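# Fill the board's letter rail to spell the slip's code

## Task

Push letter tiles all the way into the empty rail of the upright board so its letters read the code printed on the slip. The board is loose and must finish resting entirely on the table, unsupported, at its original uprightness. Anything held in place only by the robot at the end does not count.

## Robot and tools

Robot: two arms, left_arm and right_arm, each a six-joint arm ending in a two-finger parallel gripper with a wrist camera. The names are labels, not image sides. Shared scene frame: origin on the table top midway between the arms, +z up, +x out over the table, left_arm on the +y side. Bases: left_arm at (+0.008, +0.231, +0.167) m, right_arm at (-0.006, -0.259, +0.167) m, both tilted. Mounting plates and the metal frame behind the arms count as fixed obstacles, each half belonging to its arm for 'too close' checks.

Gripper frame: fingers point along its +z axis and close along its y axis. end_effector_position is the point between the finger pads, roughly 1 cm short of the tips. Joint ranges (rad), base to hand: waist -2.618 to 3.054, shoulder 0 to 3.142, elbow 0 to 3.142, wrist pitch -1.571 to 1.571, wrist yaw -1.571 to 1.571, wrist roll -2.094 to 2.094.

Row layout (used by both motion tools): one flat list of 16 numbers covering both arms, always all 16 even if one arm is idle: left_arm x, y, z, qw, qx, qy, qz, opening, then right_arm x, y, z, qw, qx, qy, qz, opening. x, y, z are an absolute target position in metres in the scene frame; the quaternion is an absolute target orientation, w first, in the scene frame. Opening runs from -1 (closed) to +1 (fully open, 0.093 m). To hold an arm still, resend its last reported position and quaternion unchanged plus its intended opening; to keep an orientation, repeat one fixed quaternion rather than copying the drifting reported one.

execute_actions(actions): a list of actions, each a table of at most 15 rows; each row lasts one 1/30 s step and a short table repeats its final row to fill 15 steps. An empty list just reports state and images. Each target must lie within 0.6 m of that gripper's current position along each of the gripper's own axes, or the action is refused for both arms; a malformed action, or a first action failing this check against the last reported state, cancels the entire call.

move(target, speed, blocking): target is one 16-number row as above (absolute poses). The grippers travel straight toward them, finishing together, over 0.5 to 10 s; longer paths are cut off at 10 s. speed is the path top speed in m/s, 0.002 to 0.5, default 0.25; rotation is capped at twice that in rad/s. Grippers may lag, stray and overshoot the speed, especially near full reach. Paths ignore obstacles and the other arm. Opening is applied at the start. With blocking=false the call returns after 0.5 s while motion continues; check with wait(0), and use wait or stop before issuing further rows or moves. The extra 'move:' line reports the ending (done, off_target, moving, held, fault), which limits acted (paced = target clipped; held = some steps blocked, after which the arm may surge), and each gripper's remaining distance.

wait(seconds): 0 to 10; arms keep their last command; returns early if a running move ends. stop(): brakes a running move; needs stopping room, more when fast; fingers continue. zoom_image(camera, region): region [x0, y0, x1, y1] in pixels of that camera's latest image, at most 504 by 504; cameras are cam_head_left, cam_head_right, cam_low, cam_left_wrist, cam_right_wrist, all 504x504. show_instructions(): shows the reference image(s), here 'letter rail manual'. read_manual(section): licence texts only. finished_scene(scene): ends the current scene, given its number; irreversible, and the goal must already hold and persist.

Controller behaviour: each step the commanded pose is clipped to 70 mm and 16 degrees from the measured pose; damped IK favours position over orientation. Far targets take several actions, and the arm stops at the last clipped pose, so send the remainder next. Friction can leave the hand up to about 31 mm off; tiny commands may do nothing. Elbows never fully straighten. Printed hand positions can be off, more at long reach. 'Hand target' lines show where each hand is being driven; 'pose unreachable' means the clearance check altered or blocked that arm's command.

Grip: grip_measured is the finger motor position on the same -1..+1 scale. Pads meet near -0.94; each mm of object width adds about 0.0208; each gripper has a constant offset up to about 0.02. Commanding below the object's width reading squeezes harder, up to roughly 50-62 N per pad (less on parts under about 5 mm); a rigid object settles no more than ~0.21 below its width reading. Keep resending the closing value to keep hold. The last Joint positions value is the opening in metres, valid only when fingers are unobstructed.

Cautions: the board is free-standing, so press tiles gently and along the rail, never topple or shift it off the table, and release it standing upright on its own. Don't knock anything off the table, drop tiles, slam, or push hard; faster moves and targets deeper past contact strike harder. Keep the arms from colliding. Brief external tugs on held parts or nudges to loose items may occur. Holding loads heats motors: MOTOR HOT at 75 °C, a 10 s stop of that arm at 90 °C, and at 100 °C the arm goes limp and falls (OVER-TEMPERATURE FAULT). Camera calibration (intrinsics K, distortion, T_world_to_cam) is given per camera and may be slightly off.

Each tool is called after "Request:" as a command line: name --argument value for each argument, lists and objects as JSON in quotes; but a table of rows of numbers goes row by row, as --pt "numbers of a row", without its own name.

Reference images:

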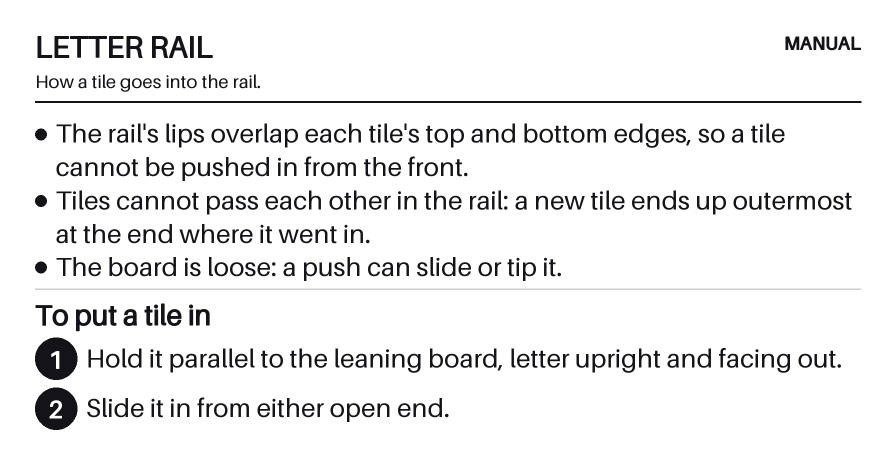

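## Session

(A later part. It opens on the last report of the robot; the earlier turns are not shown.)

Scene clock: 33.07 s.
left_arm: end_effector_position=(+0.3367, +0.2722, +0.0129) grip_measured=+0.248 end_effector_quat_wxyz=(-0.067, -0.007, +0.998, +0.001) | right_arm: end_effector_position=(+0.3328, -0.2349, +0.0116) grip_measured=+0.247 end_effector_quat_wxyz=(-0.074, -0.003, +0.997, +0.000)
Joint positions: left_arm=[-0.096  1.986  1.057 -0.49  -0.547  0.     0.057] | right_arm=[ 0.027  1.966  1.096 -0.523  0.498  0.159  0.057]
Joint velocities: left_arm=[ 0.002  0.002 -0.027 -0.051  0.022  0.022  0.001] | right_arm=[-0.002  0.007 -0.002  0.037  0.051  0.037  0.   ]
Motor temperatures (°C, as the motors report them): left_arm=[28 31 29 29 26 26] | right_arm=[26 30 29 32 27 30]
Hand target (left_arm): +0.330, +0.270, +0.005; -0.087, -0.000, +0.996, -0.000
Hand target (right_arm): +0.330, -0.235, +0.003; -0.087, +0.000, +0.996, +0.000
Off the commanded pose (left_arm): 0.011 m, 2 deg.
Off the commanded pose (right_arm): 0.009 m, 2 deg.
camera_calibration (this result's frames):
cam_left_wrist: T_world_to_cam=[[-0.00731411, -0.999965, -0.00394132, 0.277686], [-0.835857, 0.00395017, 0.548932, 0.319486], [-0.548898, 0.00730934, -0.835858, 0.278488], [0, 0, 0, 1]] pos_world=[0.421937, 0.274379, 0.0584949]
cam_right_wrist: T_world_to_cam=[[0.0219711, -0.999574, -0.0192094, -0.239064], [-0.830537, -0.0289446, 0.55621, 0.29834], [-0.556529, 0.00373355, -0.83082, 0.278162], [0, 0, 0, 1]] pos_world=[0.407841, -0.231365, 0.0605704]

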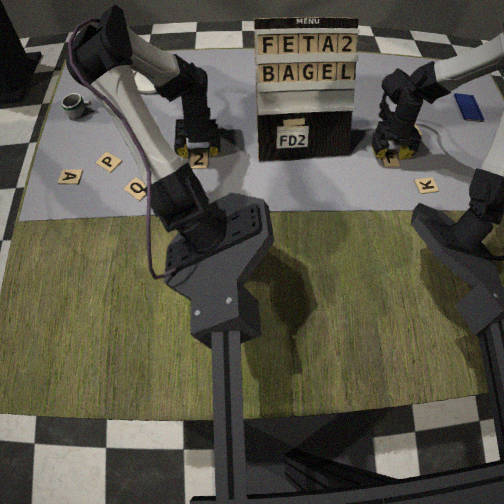

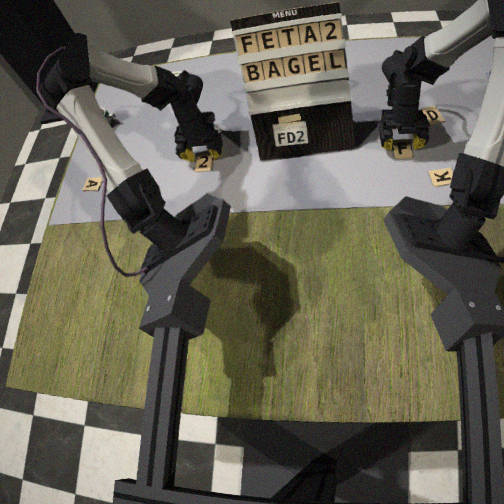

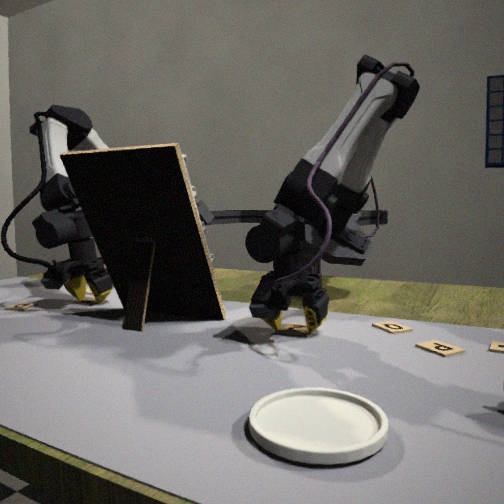

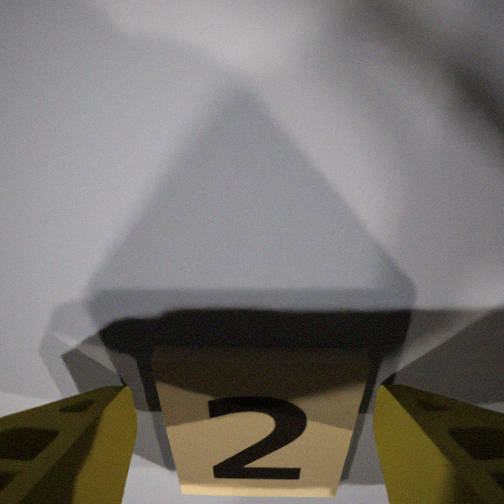

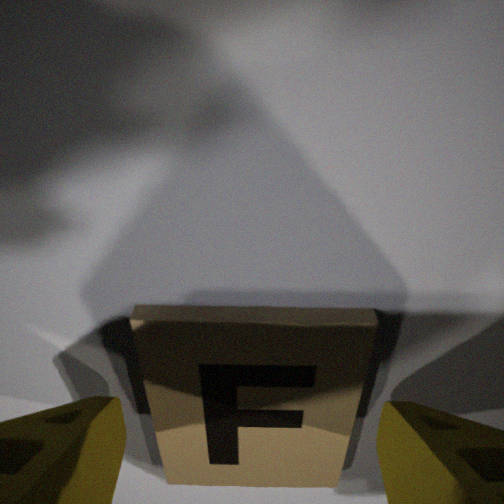

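Shift back, then close.

Request:
execute_actions --actions '[[[0.312,0.27,0.008,-0.087,0,0.996,0,0.25,0.321,-0.235,0.004,-0.087,0,0.996,0,0.25]],[[0.312,0.27,0.004,-0.087,0,0.996,0,0.25,0.321,-0.235,0.002,-0.087,0,0.996,0,0.25]],[[0.312,0.27,0.004,-0.087,0,0.996,0,-0.2,0.321,-0.235,0.002,-0.087,0,0.996,0,-0.2]]]'

Scene clock: 34.70 s.
left_arm: end_effector_position=(+0.3292, +0.2695, +0.0122) grip_measured=-0.176 end_effector_quat_wxyz=(-0.067, -0.007, +0.998, -0.004) | right_arm: end_effector_position=(+0.3343, -0.2347, +0.0114) grip_measured=-0.183 end_effector_quat_wxyz=(-0.071, -0.000, +0.997, +0.001)
Joint positions: left_arm=[-0.096  1.973  1.021 -0.467 -0.538  0.     0.037] | right_arm=[ 0.027  1.966  1.096 -0.516  0.498  0.16   0.036]
Joint velocities: left_arm=[-0.002  0.022  0.002  0.007 -0.022 -0.022  0.001] | right_arm=[-0.002 -0.002  0.002  0.037 -0.081  0.037 -0.001]
Motor temperatures (°C, as the motors report them): left_arm=[28 32 29 29 26 26] | right_arm=[26 30 29 31 27 30]
Hand target (left_arm): +0.312, +0.270, +0.005; -0.087, -0.000, +0.996, -0.000
Hand target (right_arm): +0.321, -0.235, +0.003; -0.087, -0.000, +0.996, +0.000
Off the commanded pose (left_arm): 0.019 m, 2 deg.
Off the commanded pose (right_arm): 0.016 m, 2 deg.
camera_calibration (this result's frames):
cam_left_wrist: T_world_to_cam=[[-0.00589535, -0.99997, 0.00509682, 0.274376], [-0.836115, 0.00772503, 0.548499, 0.312735], [-0.548522, -0.00102794, -0.836135, 0.275957], [0, 0, 0, 1]] pos_world=[0.414469, 0.272235, 0.0578042]
cam_right_wrist: T_world_to_cam=[[0.0171888, -0.999665, -0.0193635, -0.237276], [-0.833965, -0.0250174, 0.551251, 0.301828], [-0.55155, 0.00667311, -0.834115, 0.277873], [0, 0, 0, 1]] pos_world=[0.409053, -0.231499, 0.0608007]

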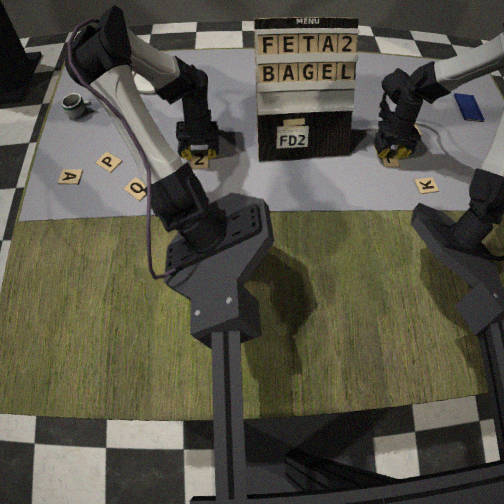

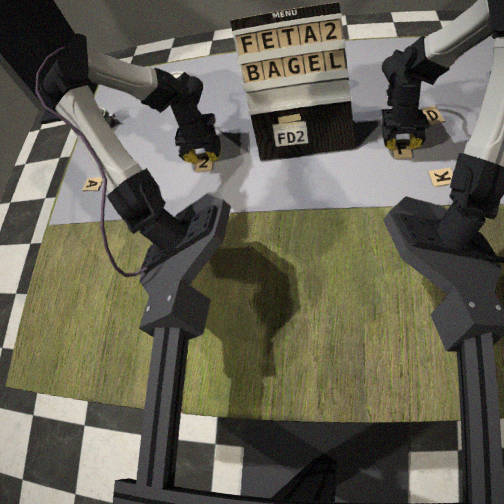

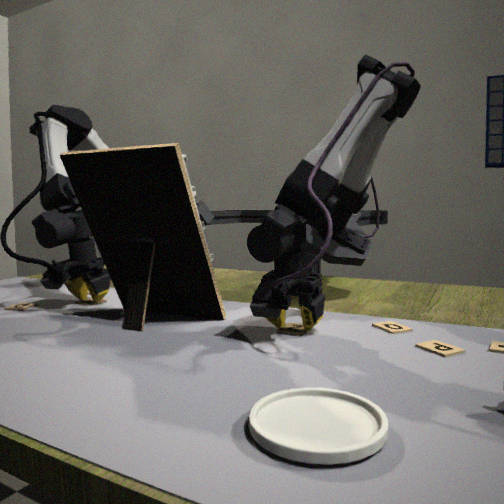

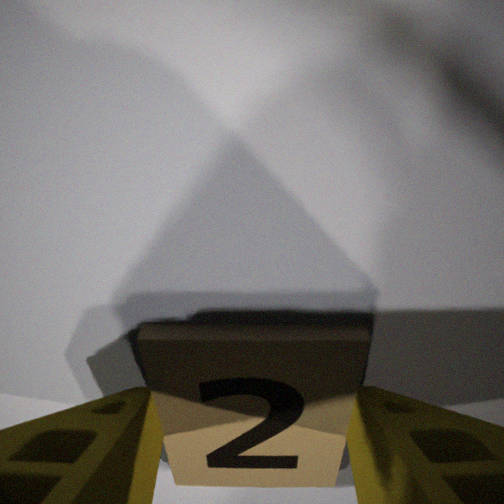

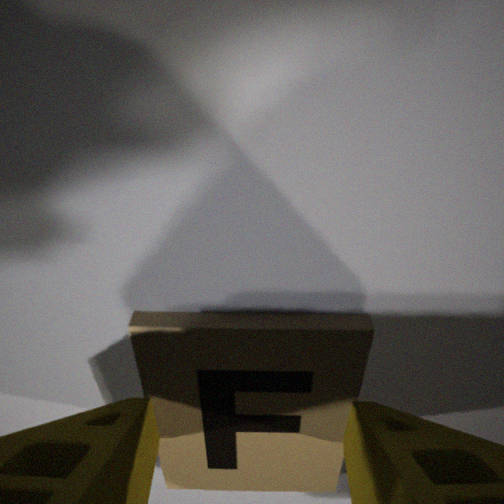

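Request:
move --target '[0.33,0.30,0.1,-0.06,0,1,0,-0.2,0.34,-0.235,0.08,-0.06,0,1,0,-0.2]'

Request:
move --target '[0.33,0.30,0.1,-0.06,0,1,0,-0.2,0.392,-0.185,0.155,0.4845,-0.037,0.874,0.02,-0.2]'

Request:
move --target '[0.33,0.30,0.1,-0.06,0,1,0,-0.2,0.394,-0.132,0.153,0.4845,-0.037,0.874,0.02,-0.2]' --speed 0.04

Scene clock: 35.97 s.
left_arm: end_effector_position=(+0.3286, +0.2981, +0.0950) grip_measured=-0.176 end_effector_quat_wxyz=(-0.060, -0.001, +0.998, -0.004) | right_arm: end_effector_position=(+0.3370, -0.2339, +0.0754) grip_measured=-0.183 end_effector_quat_wxyz=(-0.065, -0.002, +0.998, +0.002)
Joint positions: left_arm=[-0.157  1.719  1.067 -0.788 -0.547 -0.048  0.037] | right_arm=[ 0.126  1.815  1.135 -0.746  0.514  0.262  0.036]
Joint velocities: left_arm=[-0.002  0.002 -0.002 -0.051  0.007 -0.007 -0.001] | right_arm=[ 0.007 -0.012 -0.002  0.051 -0.022 -0.051 -0.   ]
Motor temperatures (°C, as the motors report them): left_arm=[28 32 29 29 26 26] | right_arm=[26 31 29 31 27 30]
Hand target (left_arm): +0.330, +0.300, +0.099; -0.060, -0.000, +0.998, +0.000
Hand target (right_arm): +0.341, -0.235, +0.080; -0.060, +0.000, +0.998, +0.000
Off the commanded pose (left_arm): 0.006 m, 0 deg.
Off the commanded pose (right_arm): 0.006 m, 1 deg.
move: done
camera_calibration (this result's frames):
cam_left_wrist: T_world_to_cam=[[-0.0191508, -0.9998, 0.00580443, 0.306758], [-0.843148, 0.0192697, 0.537336, 0.266499], [-0.53734, 0.00539639, -0.843349, 0.339956], [0, 0, 0, 1]] pos_world=[0.413245, 0.299727, 0.141721]
cam_right_wrist: T_world_to_cam=[[0.0210543, -0.999528, -0.0223551, -0.23634], [-0.839913, -0.0298121, 0.541901, 0.270439], [-0.542312, 0.007367, -0.840145, 0.330308], [0, 0, 0, 1]] pos_world=[0.411251, -0.2306, 0.125672]

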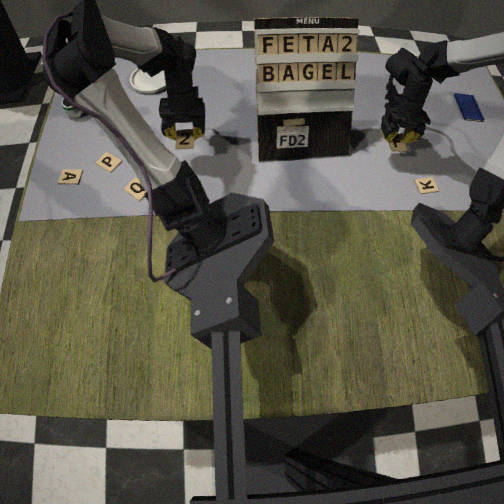

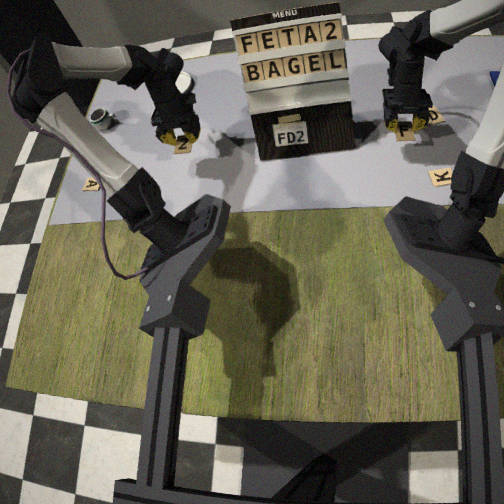

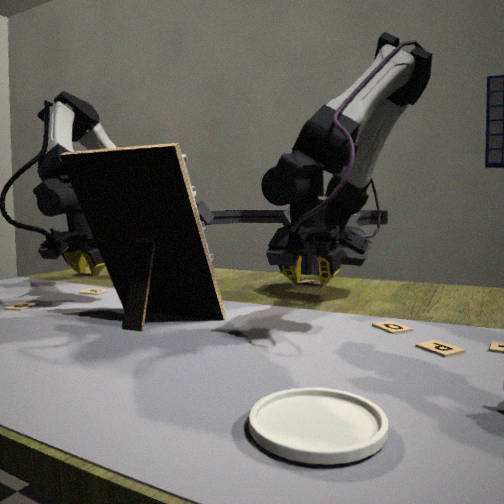

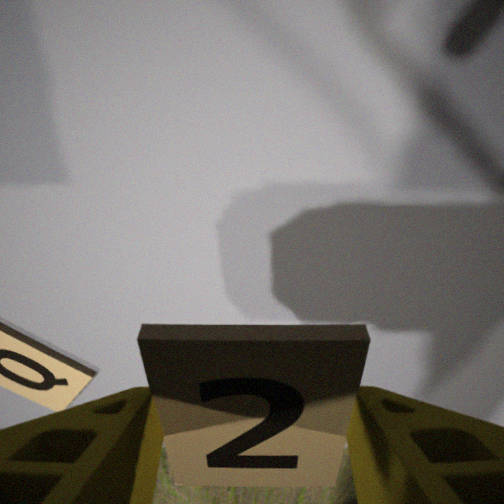

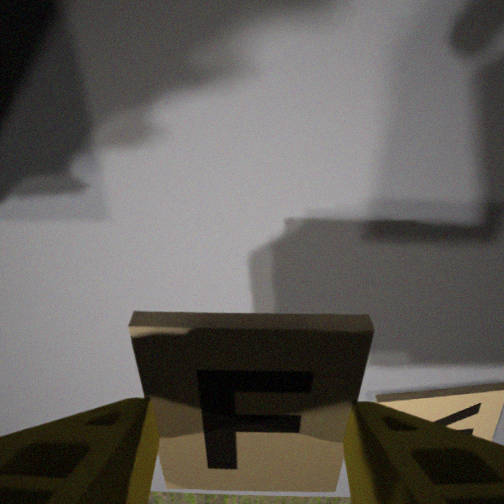

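Scene clock: 39.07 s.
left_arm: end_effector_position=(+0.3279, +0.2981, +0.0950) grip_measured=-0.176 end_effector_quat_wxyz=(-0.062, -0.000, +0.998, -0.004) | right_arm: end_effector_position=(+0.4008, -0.1919, +0.1626) grip_measured=-0.183 end_effector_quat_wxyz=(+0.491, -0.020, +0.871, +0.014)
Joint positions: left_arm=[-0.157  1.719  1.067 -0.791 -0.547 -0.049  0.037] | right_arm=[ 0.332  1.7    0.373  1.181  0.585 -0.387  0.036]
Joint velocities: left_arm=[-0.007 -0.007 -0.007 -0.022  0.007 -0.11  -0.   ] | right_arm=[-0.007 -0.012 -0.007  0.066 -0.007 -0.022 -0.001]
Motor temperatures (°C, as the motors report them): left_arm=[28 32 29 29 26 26] | right_arm=[27 31 29 32 27 30]
Hand target (left_arm): +0.330, +0.300, +0.100; -0.060, -0.000, +0.998, -0.000
Hand target (right_arm): +0.392, -0.186, +0.155; +0.483, -0.036, +0.874, +0.018
Off the commanded pose (left_arm): 0.006 m, 0 deg.
Off the commanded pose (right_arm): 0.014 m, 2 deg.
move: off_target (right_arm)
camera_calibration (this result's frames):
cam_left_wrist: T_world_to_cam=[[-0.0196095, -0.999791, 0.00578617, 0.306927], [-0.841739, 0.019632, 0.539527, 0.265121], [-0.539528, 0.00570941, -0.841948, 0.340161], [0, 0, 0, 1]] pos_world=[0.412708, 0.299716, 0.141582]
cam_right_wrist: T_world_to_cam=[[0.071466, -0.997438, 0.00331026, -0.217707], [-0.832138, -0.0614515, -0.551153, 0.446596], [0.549944, 0.0366341, -0.834398, 0.00473782], [0, 0, 0, 1]] pos_world=[0.384582, -0.189879, 0.250817]

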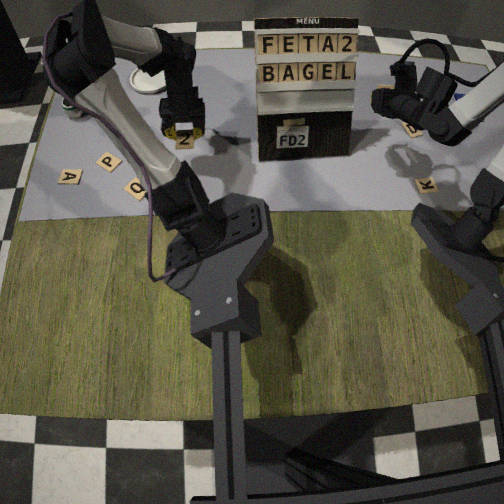

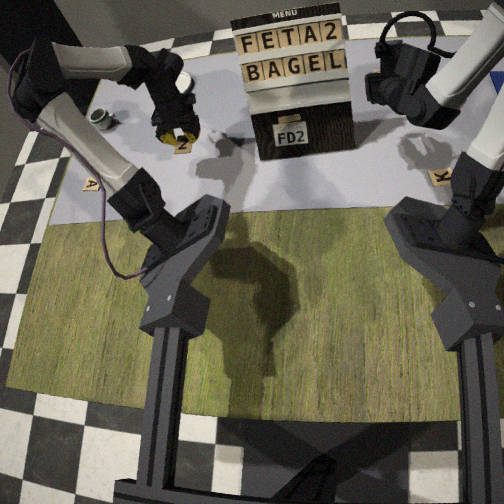

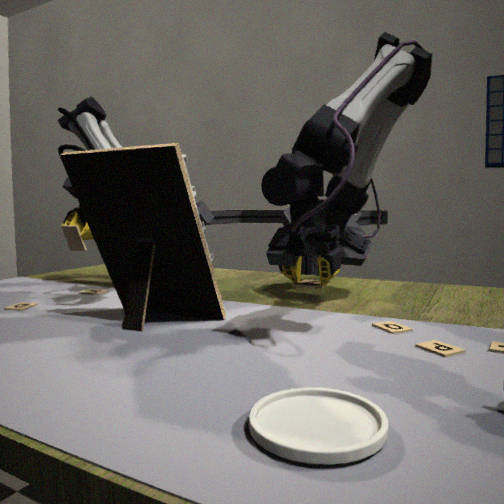

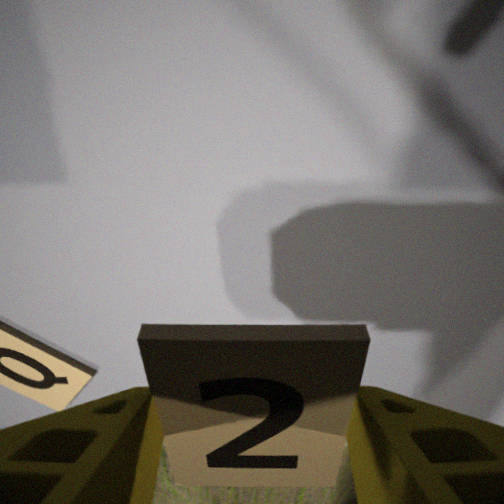

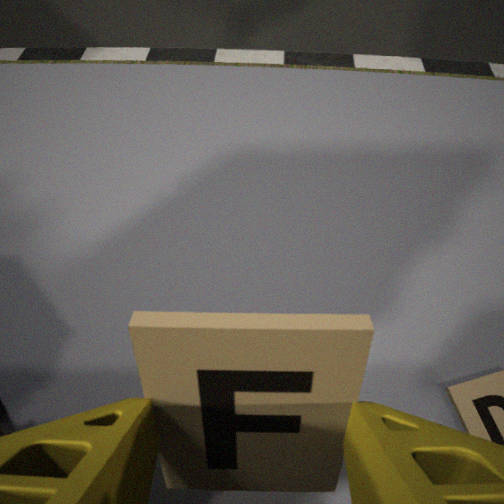

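Scene clock: 40.87 s.
left_arm: end_effector_position=(+0.3279, +0.2981, +0.0950) grip_measured=-0.176 end_effector_quat_wxyz=(-0.062, -0.000, +0.998, -0.004) | right_arm: end_effector_position=(+0.3915, -0.1366, +0.1517) grip_measured=-0.183 end_effector_quat_wxyz=(+0.481, -0.042, +0.875, +0.018)
Joint positions: left_arm=[-0.157  1.719  1.067 -0.791 -0.547 -0.049  0.037] | right_arm=[ 0.468  1.912  0.449  1.261  0.698 -0.37   0.036]
Joint velocities: left_arm=[-0.002  0.012 -0.012 -0.037  0.007  0.051  0.   ] | right_arm=[ 0.002  0.007 -0.022  0.037  0.051  0.007  0.001]
Motor temperatures (°C, as the motors report them): left_arm=[29 32 29 29 26 26] | right_arm=[27 31 29 32 27 30]
Hand target (left_arm): +0.330, +0.300, +0.100; -0.060, +0.000, +0.998, -0.000
Hand target (right_arm): +0.394, -0.132, +0.153; +0.484, -0.037, +0.874, +0.020
Off the commanded pose (left_arm): 0.006 m, 0 deg.
Off the commanded pose (right_arm): 0.005 m, 1 deg.
move: done
camera_calibration (this result's frames):
cam_left_wrist: T_world_to_cam=[[-0.0196095, -0.999791, 0.00578617, 0.306927], [-0.841739, 0.019632, 0.539527, 0.265121], [-0.539528, 0.00570941, -0.841948, 0.340161], [0, 0, 0, 1]] pos_world=[0.412708, 0.299716, 0.141582]
cam_right_wrist: T_world_to_cam=[[0.115208, -0.993196, 0.0169773, -0.180526], [-0.839493, -0.106487, -0.532834, 0.43016], [0.531017, 0.0471345, -0.846049, 0.00937708], [0, 0, 0, 1]] pos_world=[0.376935, -0.133934, 0.240202]

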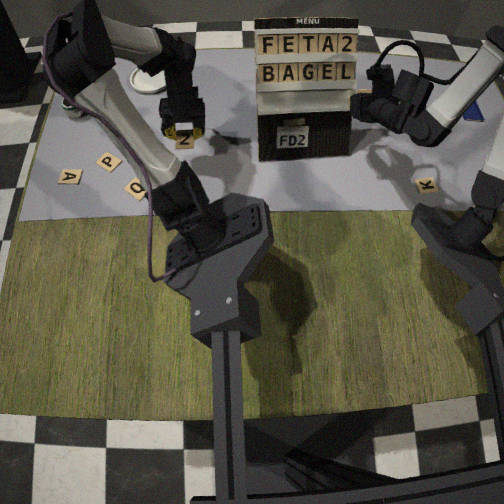

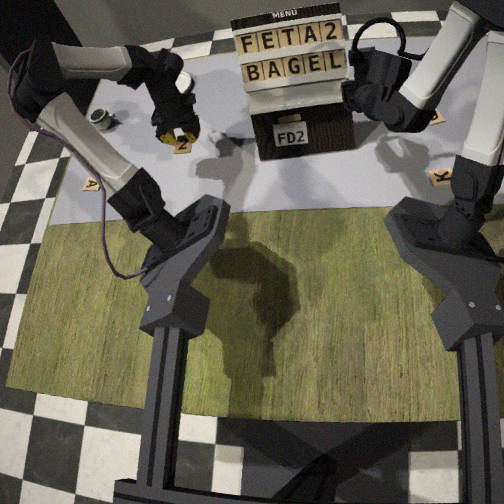

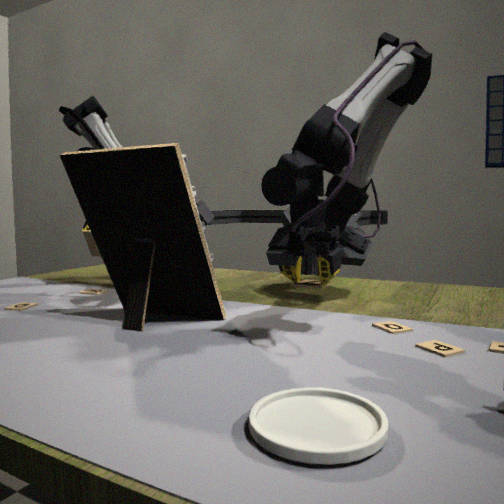

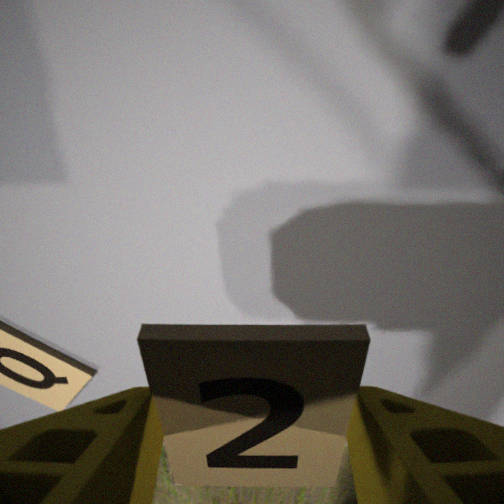

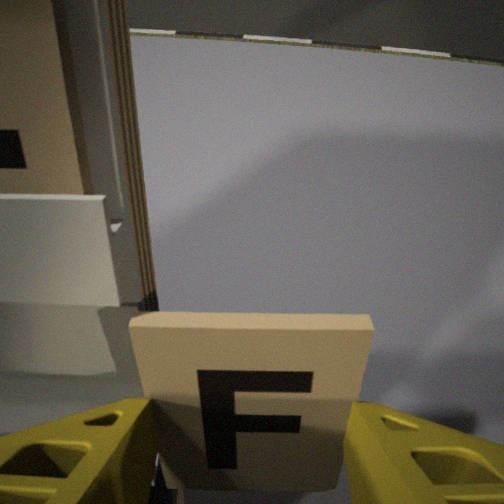

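Request:
move --target '[0.33,0.30,0.1,-0.06,0,1,0,-0.2,0.402,-0.134,0.159,0.4845,-0.037,0.874,0.02,-0.2]' --speed 0.02

Scene clock: 41.93 s.
left_arm: end_effector_position=(+0.3279, +0.2981, +0.0950) grip_measured=-0.176 end_effector_quat_wxyz=(-0.062, -0.000, +0.998, -0.004) | right_arm: end_effector_position=(+0.3960, -0.1341, +0.1519) grip_measured=-0.183 end_effector_quat_wxyz=(+0.479, -0.044, +0.877, +0.017)
Joint positions: left_arm=[-0.157  1.719  1.067 -0.791 -0.547 -0.049  0.037] | right_arm=[ 0.468  1.912  0.473  1.23   0.7   -0.37   0.036]
Joint velocities: left_arm=[ 0.002 -0.027 -0.027 -0.022 -0.022  0.051 -0.001] | right_arm=[-0.017 -0.002  0.002 -0.022 -0.037 -0.081  0.001]
Motor temperatures (°C, as the motors report them): left_arm=[29 32 29 29 26 26] | right_arm=[27 31 29 32 27 30]
Hand target (left_arm): +0.330, +0.300, +0.100; -0.060, +0.000, +0.998, -0.000
Hand target (right_arm): +0.402, -0.134, +0.159; +0.485, -0.037, +0.874, +0.020
Off the commanded pose (left_arm): 0.006 m, 0 deg.
Off the commanded pose (right_arm): 0.009 m, 1 deg.
move: done
camera_calibration (this result's frames):
cam_left_wrist: T_world_to_cam=[[-0.0196095, -0.999791, 0.00578617, 0.306927], [-0.841739, 0.019632, 0.539527, 0.265121], [-0.539528, 0.00570941, -0.841948, 0.340161], [0, 0, 0, 1]] pos_world=[0.412708, 0.299716, 0.141582]
cam_right_wrist: T_world_to_cam=[[0.117731, -0.992837, 0.0203244, -0.179993], [-0.842165, -0.110668, -0.527742, 0.433982], [0.526211, 0.0450152, -0.849162, 0.00910191], [0, 0, 0, 1]] pos_world=[0.381886, -0.131085, 0.240418]

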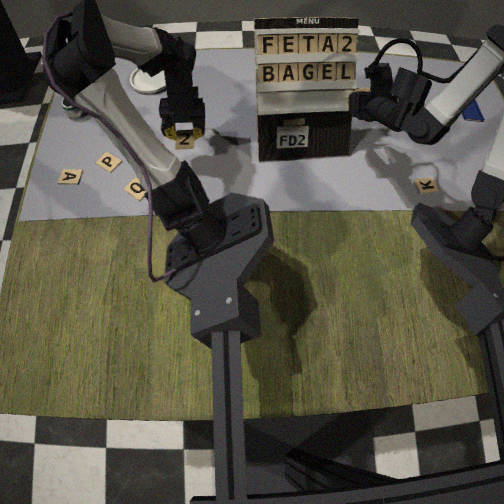

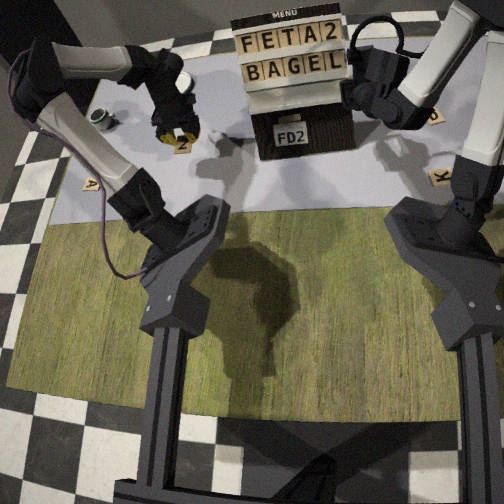

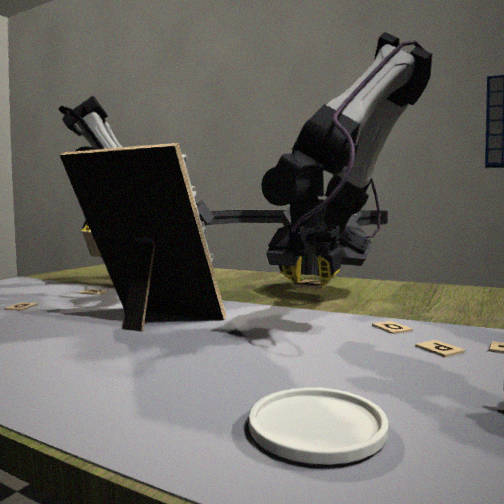

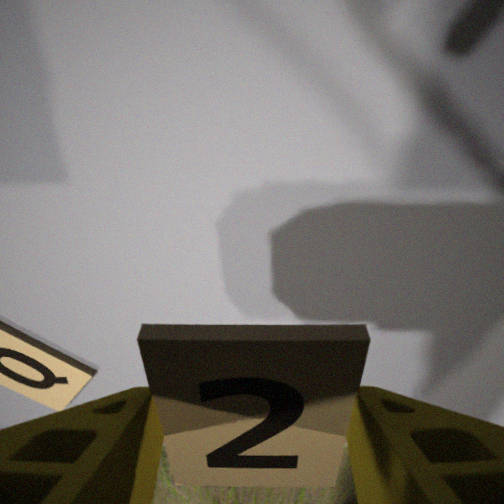

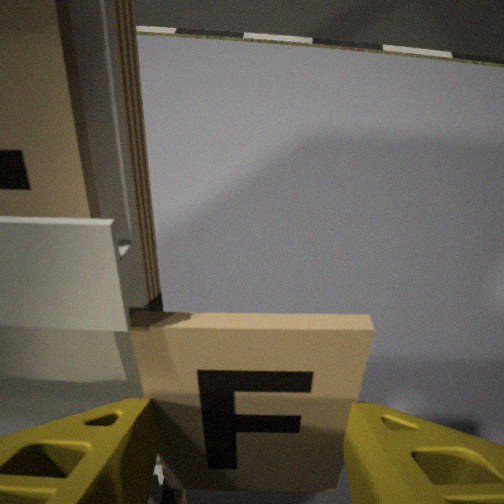

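Request:
move --target '[0.33,0.30,0.1,-0.06,0,1,0,-0.2,0.402,-0.17,0.159,0.4845,-0.034,0.874,0.022,-0.2]' --speed 0.06

Request:
move --target '[0.33,0.30,0.1,-0.06,0,1,0,-0.2,0.401,-0.13,0.158,0.4845,-0.034,0.874,0.022,-0.2]' --speed 0.03

Scene clock: 42.97 s.
left_arm: end_effector_position=(+0.3279, +0.2981, +0.0950) grip_measured=-0.176 end_effector_quat_wxyz=(-0.062, -0.000, +0.998, -0.004) | right_arm: end_effector_position=(+0.4067, -0.1664, +0.1633) grip_measured=-0.183 end_effector_quat_wxyz=(+0.491, -0.025, +0.870, +0.023)
Joint positions: left_arm=[-0.157  1.719  1.067 -0.791 -0.547 -0.049  0.037] | right_arm=[ 0.389  1.782  0.433  1.189  0.621 -0.373  0.036]
Joint velocities: left_arm=[-0.002 -0.027 -0.002 -0.051  0.051 -0.022 -0.   ] | right_arm=[-0.007 -0.007 -0.012 -0.022 -0.007 -0.022 -0.001]
Motor temperatures (°C, as the motors report them): left_arm=[29 33 29 29 26 26] | right_arm=[27 31 29 32 27 30]
Hand target (left_arm): +0.330, +0.300, +0.100; -0.060, +0.000, +0.998, -0.000
Hand target (right_arm): +0.402, -0.170, +0.159; +0.484, -0.034, +0.874, +0.022
Off the commanded pose (left_arm): 0.006 m, 0 deg.
Off the commanded pose (right_arm): 0.007 m, 1 deg.
move: done
camera_calibration (this result's frames):
cam_left_wrist: T_world_to_cam=[[-0.0196095, -0.999791, 0.00578617, 0.306927], [-0.841739, 0.019632, 0.539527, 0.265121], [-0.539528, 0.00570941, -0.841948, 0.340161], [0, 0, 0, 1]] pos_world=[0.412708, 0.299716, 0.141582]
cam_right_wrist: T_world_to_cam=[[0.0887593, -0.996027, -0.00715951, -0.197795], [-0.830185, -0.070005, -0.553075, 0.45151], [0.550376, 0.0550342, -0.833101, 0.00386839], [0, 0, 0, 1]] pos_world=[0.390264, -0.165614, 0.251525]

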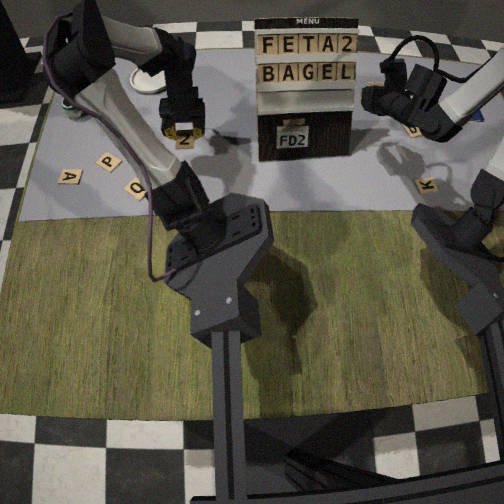

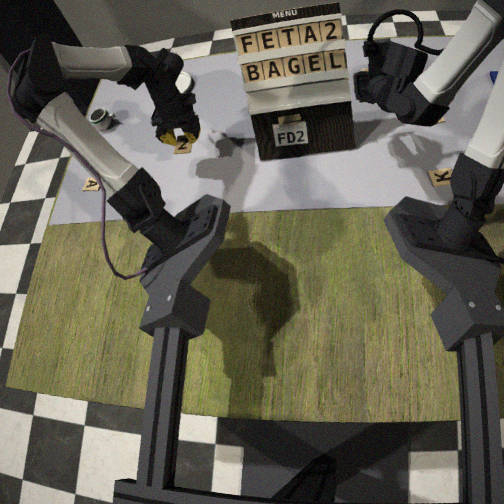

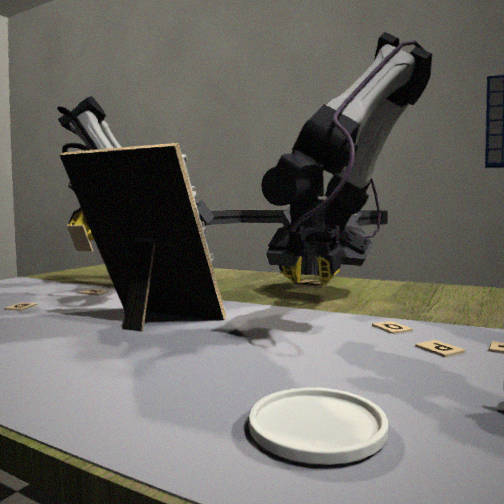

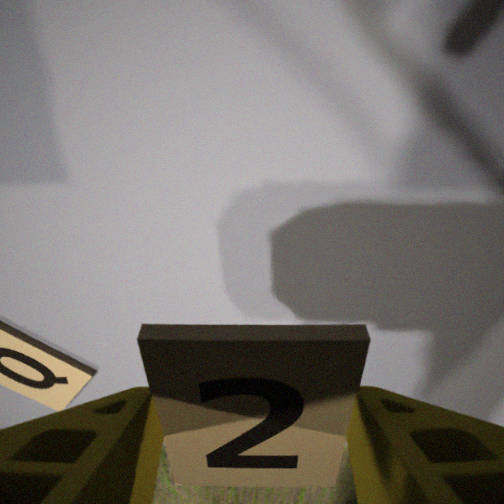

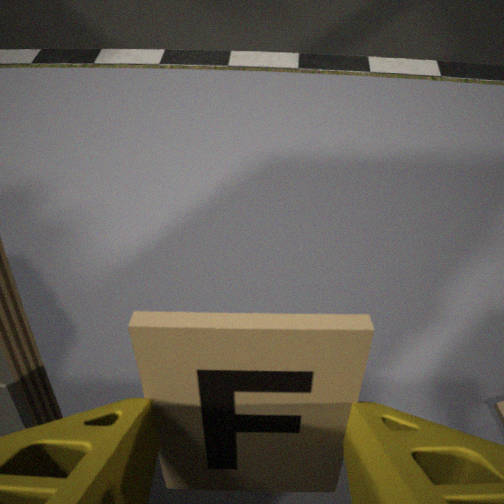

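Scene clock: 44.43 s.
left_arm: end_effector_position=(+0.3279, +0.2981, +0.0950) grip_measured=-0.176 end_effector_quat_wxyz=(-0.062, -0.000, +0.998, -0.004) | right_arm: end_effector_position=(+0.3986, -0.1348, +0.1571) grip_measured=-0.183 end_effector_quat_wxyz=(+0.482, -0.039, +0.875, +0.020)
Joint positions: left_arm=[-0.157  1.719  1.067 -0.791 -0.547 -0.049  0.037] | right_arm=[ 0.471  1.892  0.478  1.213  0.701 -0.362  0.036]
Joint velocities: left_arm=[ 0.012  0.002 -0.007  0.095 -0.037 -0.051  0.   ] | right_arm=[ 0.002 -0.027 -0.007  0.125 -0.022 -0.007  0.   ]
Motor temperatures (°C, as the motors report them): left_arm=[29 33 29 28 26 26] | right_arm=[27 31 29 32 27 30]
Hand target (left_arm): +0.330, +0.300, +0.100; -0.060, +0.000, +0.998, -0.000
Hand target (right_arm): +0.401, -0.130, +0.158; +0.484, -0.034, +0.874, +0.022
Off the commanded pose (left_arm): 0.006 m, 0 deg.
Off the commanded pose (right_arm): 0.005 m, 1 deg.
move: done
camera_calibration (this result's frames):
cam_left_wrist: T_world_to_cam=[[-0.0196095, -0.999791, 0.00578617, 0.306927], [-0.841739, 0.019632, 0.539527, 0.265121], [-0.539528, 0.00570941, -0.841948, 0.340161], [0, 0, 0, 1]] pos_world=[0.412708, 0.299716, 0.141582]
cam_right_wrist: T_world_to_cam=[[0.111715, -0.993689, 0.0100822, -0.177159], [-0.839609, -0.0998101, -0.533943, 0.440356], [0.53158, 0.0511843, -0.84546, 0.0102654], [0, 0, 0, 1]] pos_world=[0.384061, -0.132615, 0.24559]

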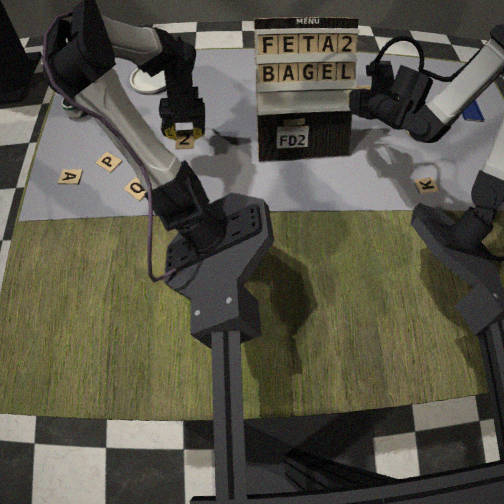

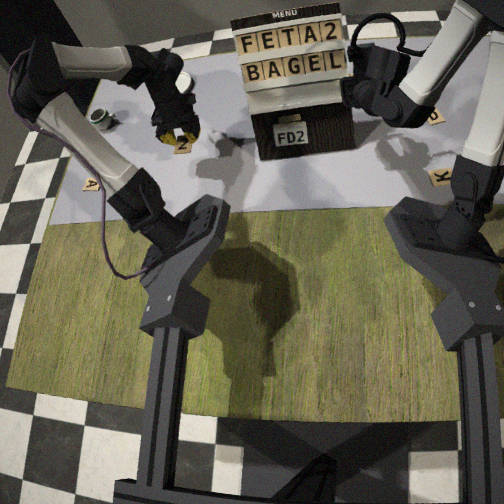

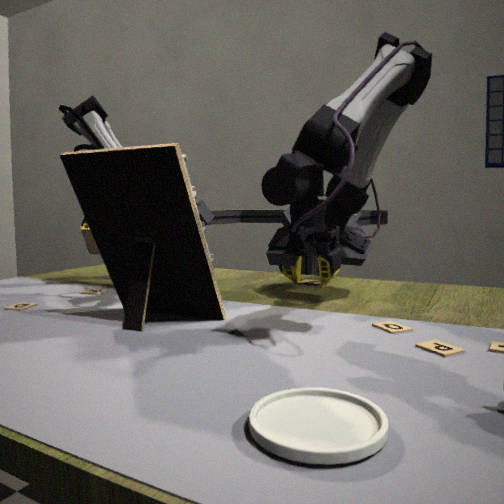

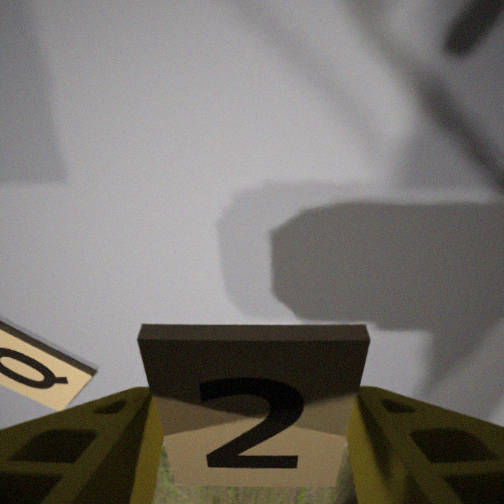

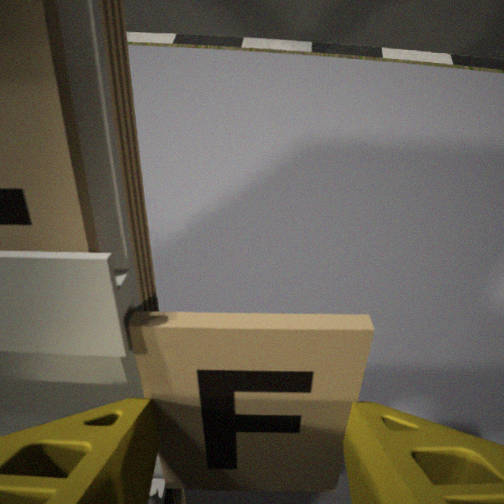

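Request:
move --target '[0.33,0.30,0.1,-0.06,0,1,0,-0.2,0.3995,-0.112,0.158,0.4845,-0.034,0.874,0.022,-0.2]' --speed 0.02

Scene clock: 45.90 s.
left_arm: end_effector_position=(+0.3279, +0.2981, +0.0950) grip_measured=-0.176 end_effector_quat_wxyz=(-0.062, -0.000, +0.998, -0.004) | right_arm: end_effector_position=(+0.3993, -0.1319, +0.1584) grip_measured=-0.183 end_effector_quat_wxyz=(+0.481, -0.017, +0.876, -0.004)
Joint positions: left_arm=[-0.157  1.719  1.067 -0.791 -0.547 -0.049  0.037] | right_arm=[ 0.507  1.941  0.509  1.25   0.796 -0.356  0.036]
Joint velocities: left_arm=[ 0.012 -0.007  0.007 -0.051 -0.022 -0.037  0.002] | right_arm=[-0.002  0.007 -0.012 -0.022 -0.037 -0.022 -0.001]
Motor temperatures (°C, as the motors report them): left_arm=[29 33 29 28 26 26] | right_arm=[27 31 29 33 27 30]
Hand target (left_arm): +0.330, +0.300, +0.100; -0.060, +0.000, +0.998, -0.000
Hand target (right_arm): +0.399, -0.113, +0.158; +0.484, -0.034, +0.874, +0.022
Off the commanded pose (left_arm): 0.006 m, 0 deg.
Off the commanded pose (right_arm): 0.020 m, 4 deg.
move: off_target (right_arm)
camera_calibration (this result's frames):
cam_left_wrist: T_world_to_cam=[[-0.0196095, -0.999791, 0.00578617, 0.306927], [-0.841739, 0.019632, 0.539527, 0.265121], [-0.539528, 0.00570941, -0.841948, 0.340161], [0, 0, 0, 1]] pos_world=[0.412708, 0.299716, 0.141582]
cam_right_wrist: T_world_to_cam=[[0.0503435, -0.998235, 0.0314969, -0.153856], [-0.845086, -0.0593844, -0.531321, 0.448997], [0.532254, 0.000131011, -0.846585, 0.00405662], [0, 0, 0, 1]] pos_world=[0.385028, -0.126922, 0.246842]

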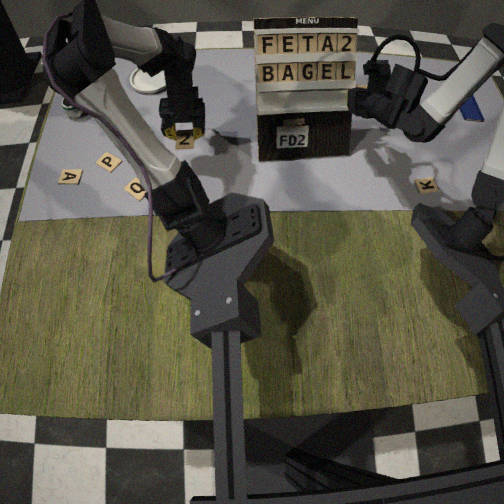

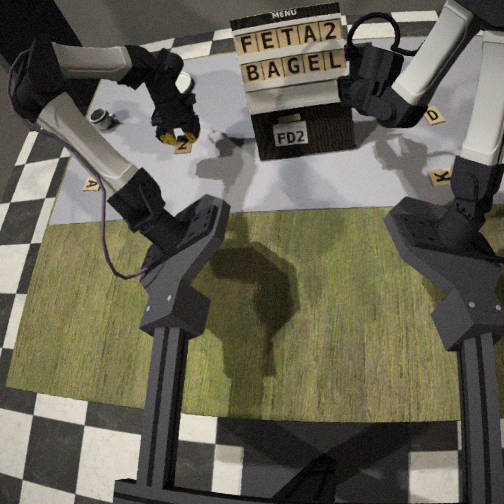

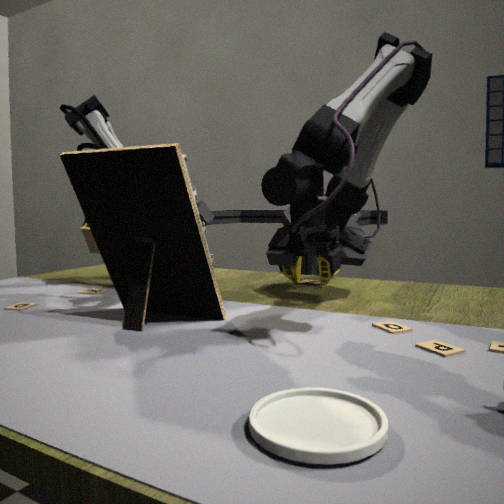

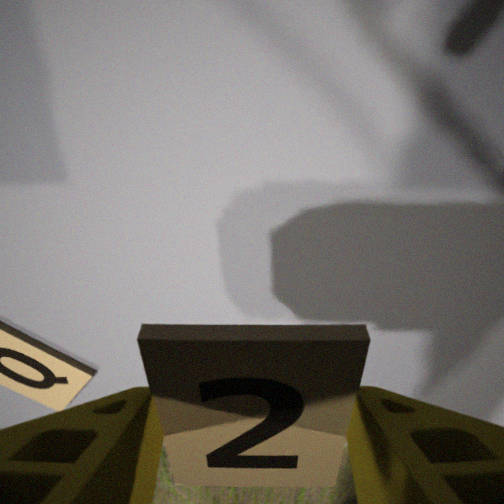

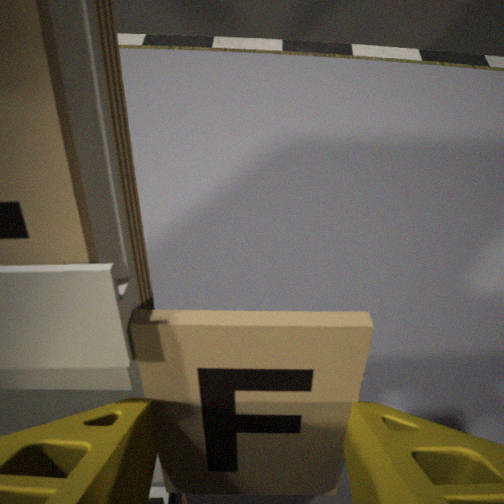

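Request:
zoom_image --camera "cam_right_wrist" --region '[60, 240, 260, 504]'

Request:
zoom_image --camera "cam_low" --region '[160, 140, 240, 280]'

Region (60, 240, 260, 504) of cam_right_wrist's 504x504 image, scaled by 1.909, with more detail than that image has; it fills the left 382 columns of this view, and the rest is white.

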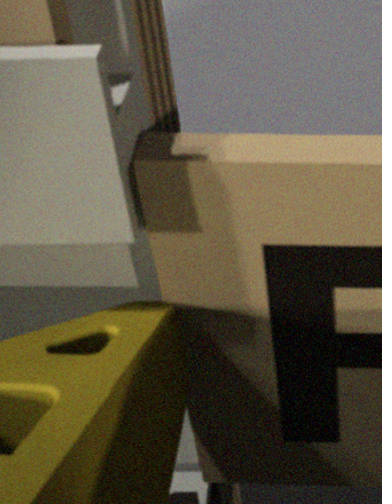

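Region (160, 140, 240, 280) of cam_low's 504x504 image, scaled by 3.600, with more detail than that image has; it fills the left 288 columns of this view, and the rest is white.

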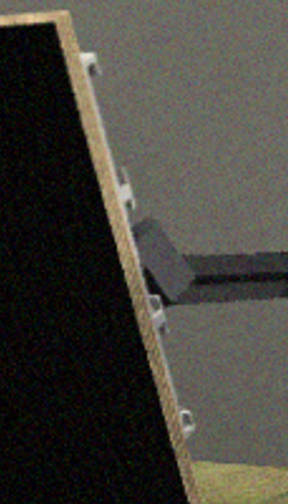

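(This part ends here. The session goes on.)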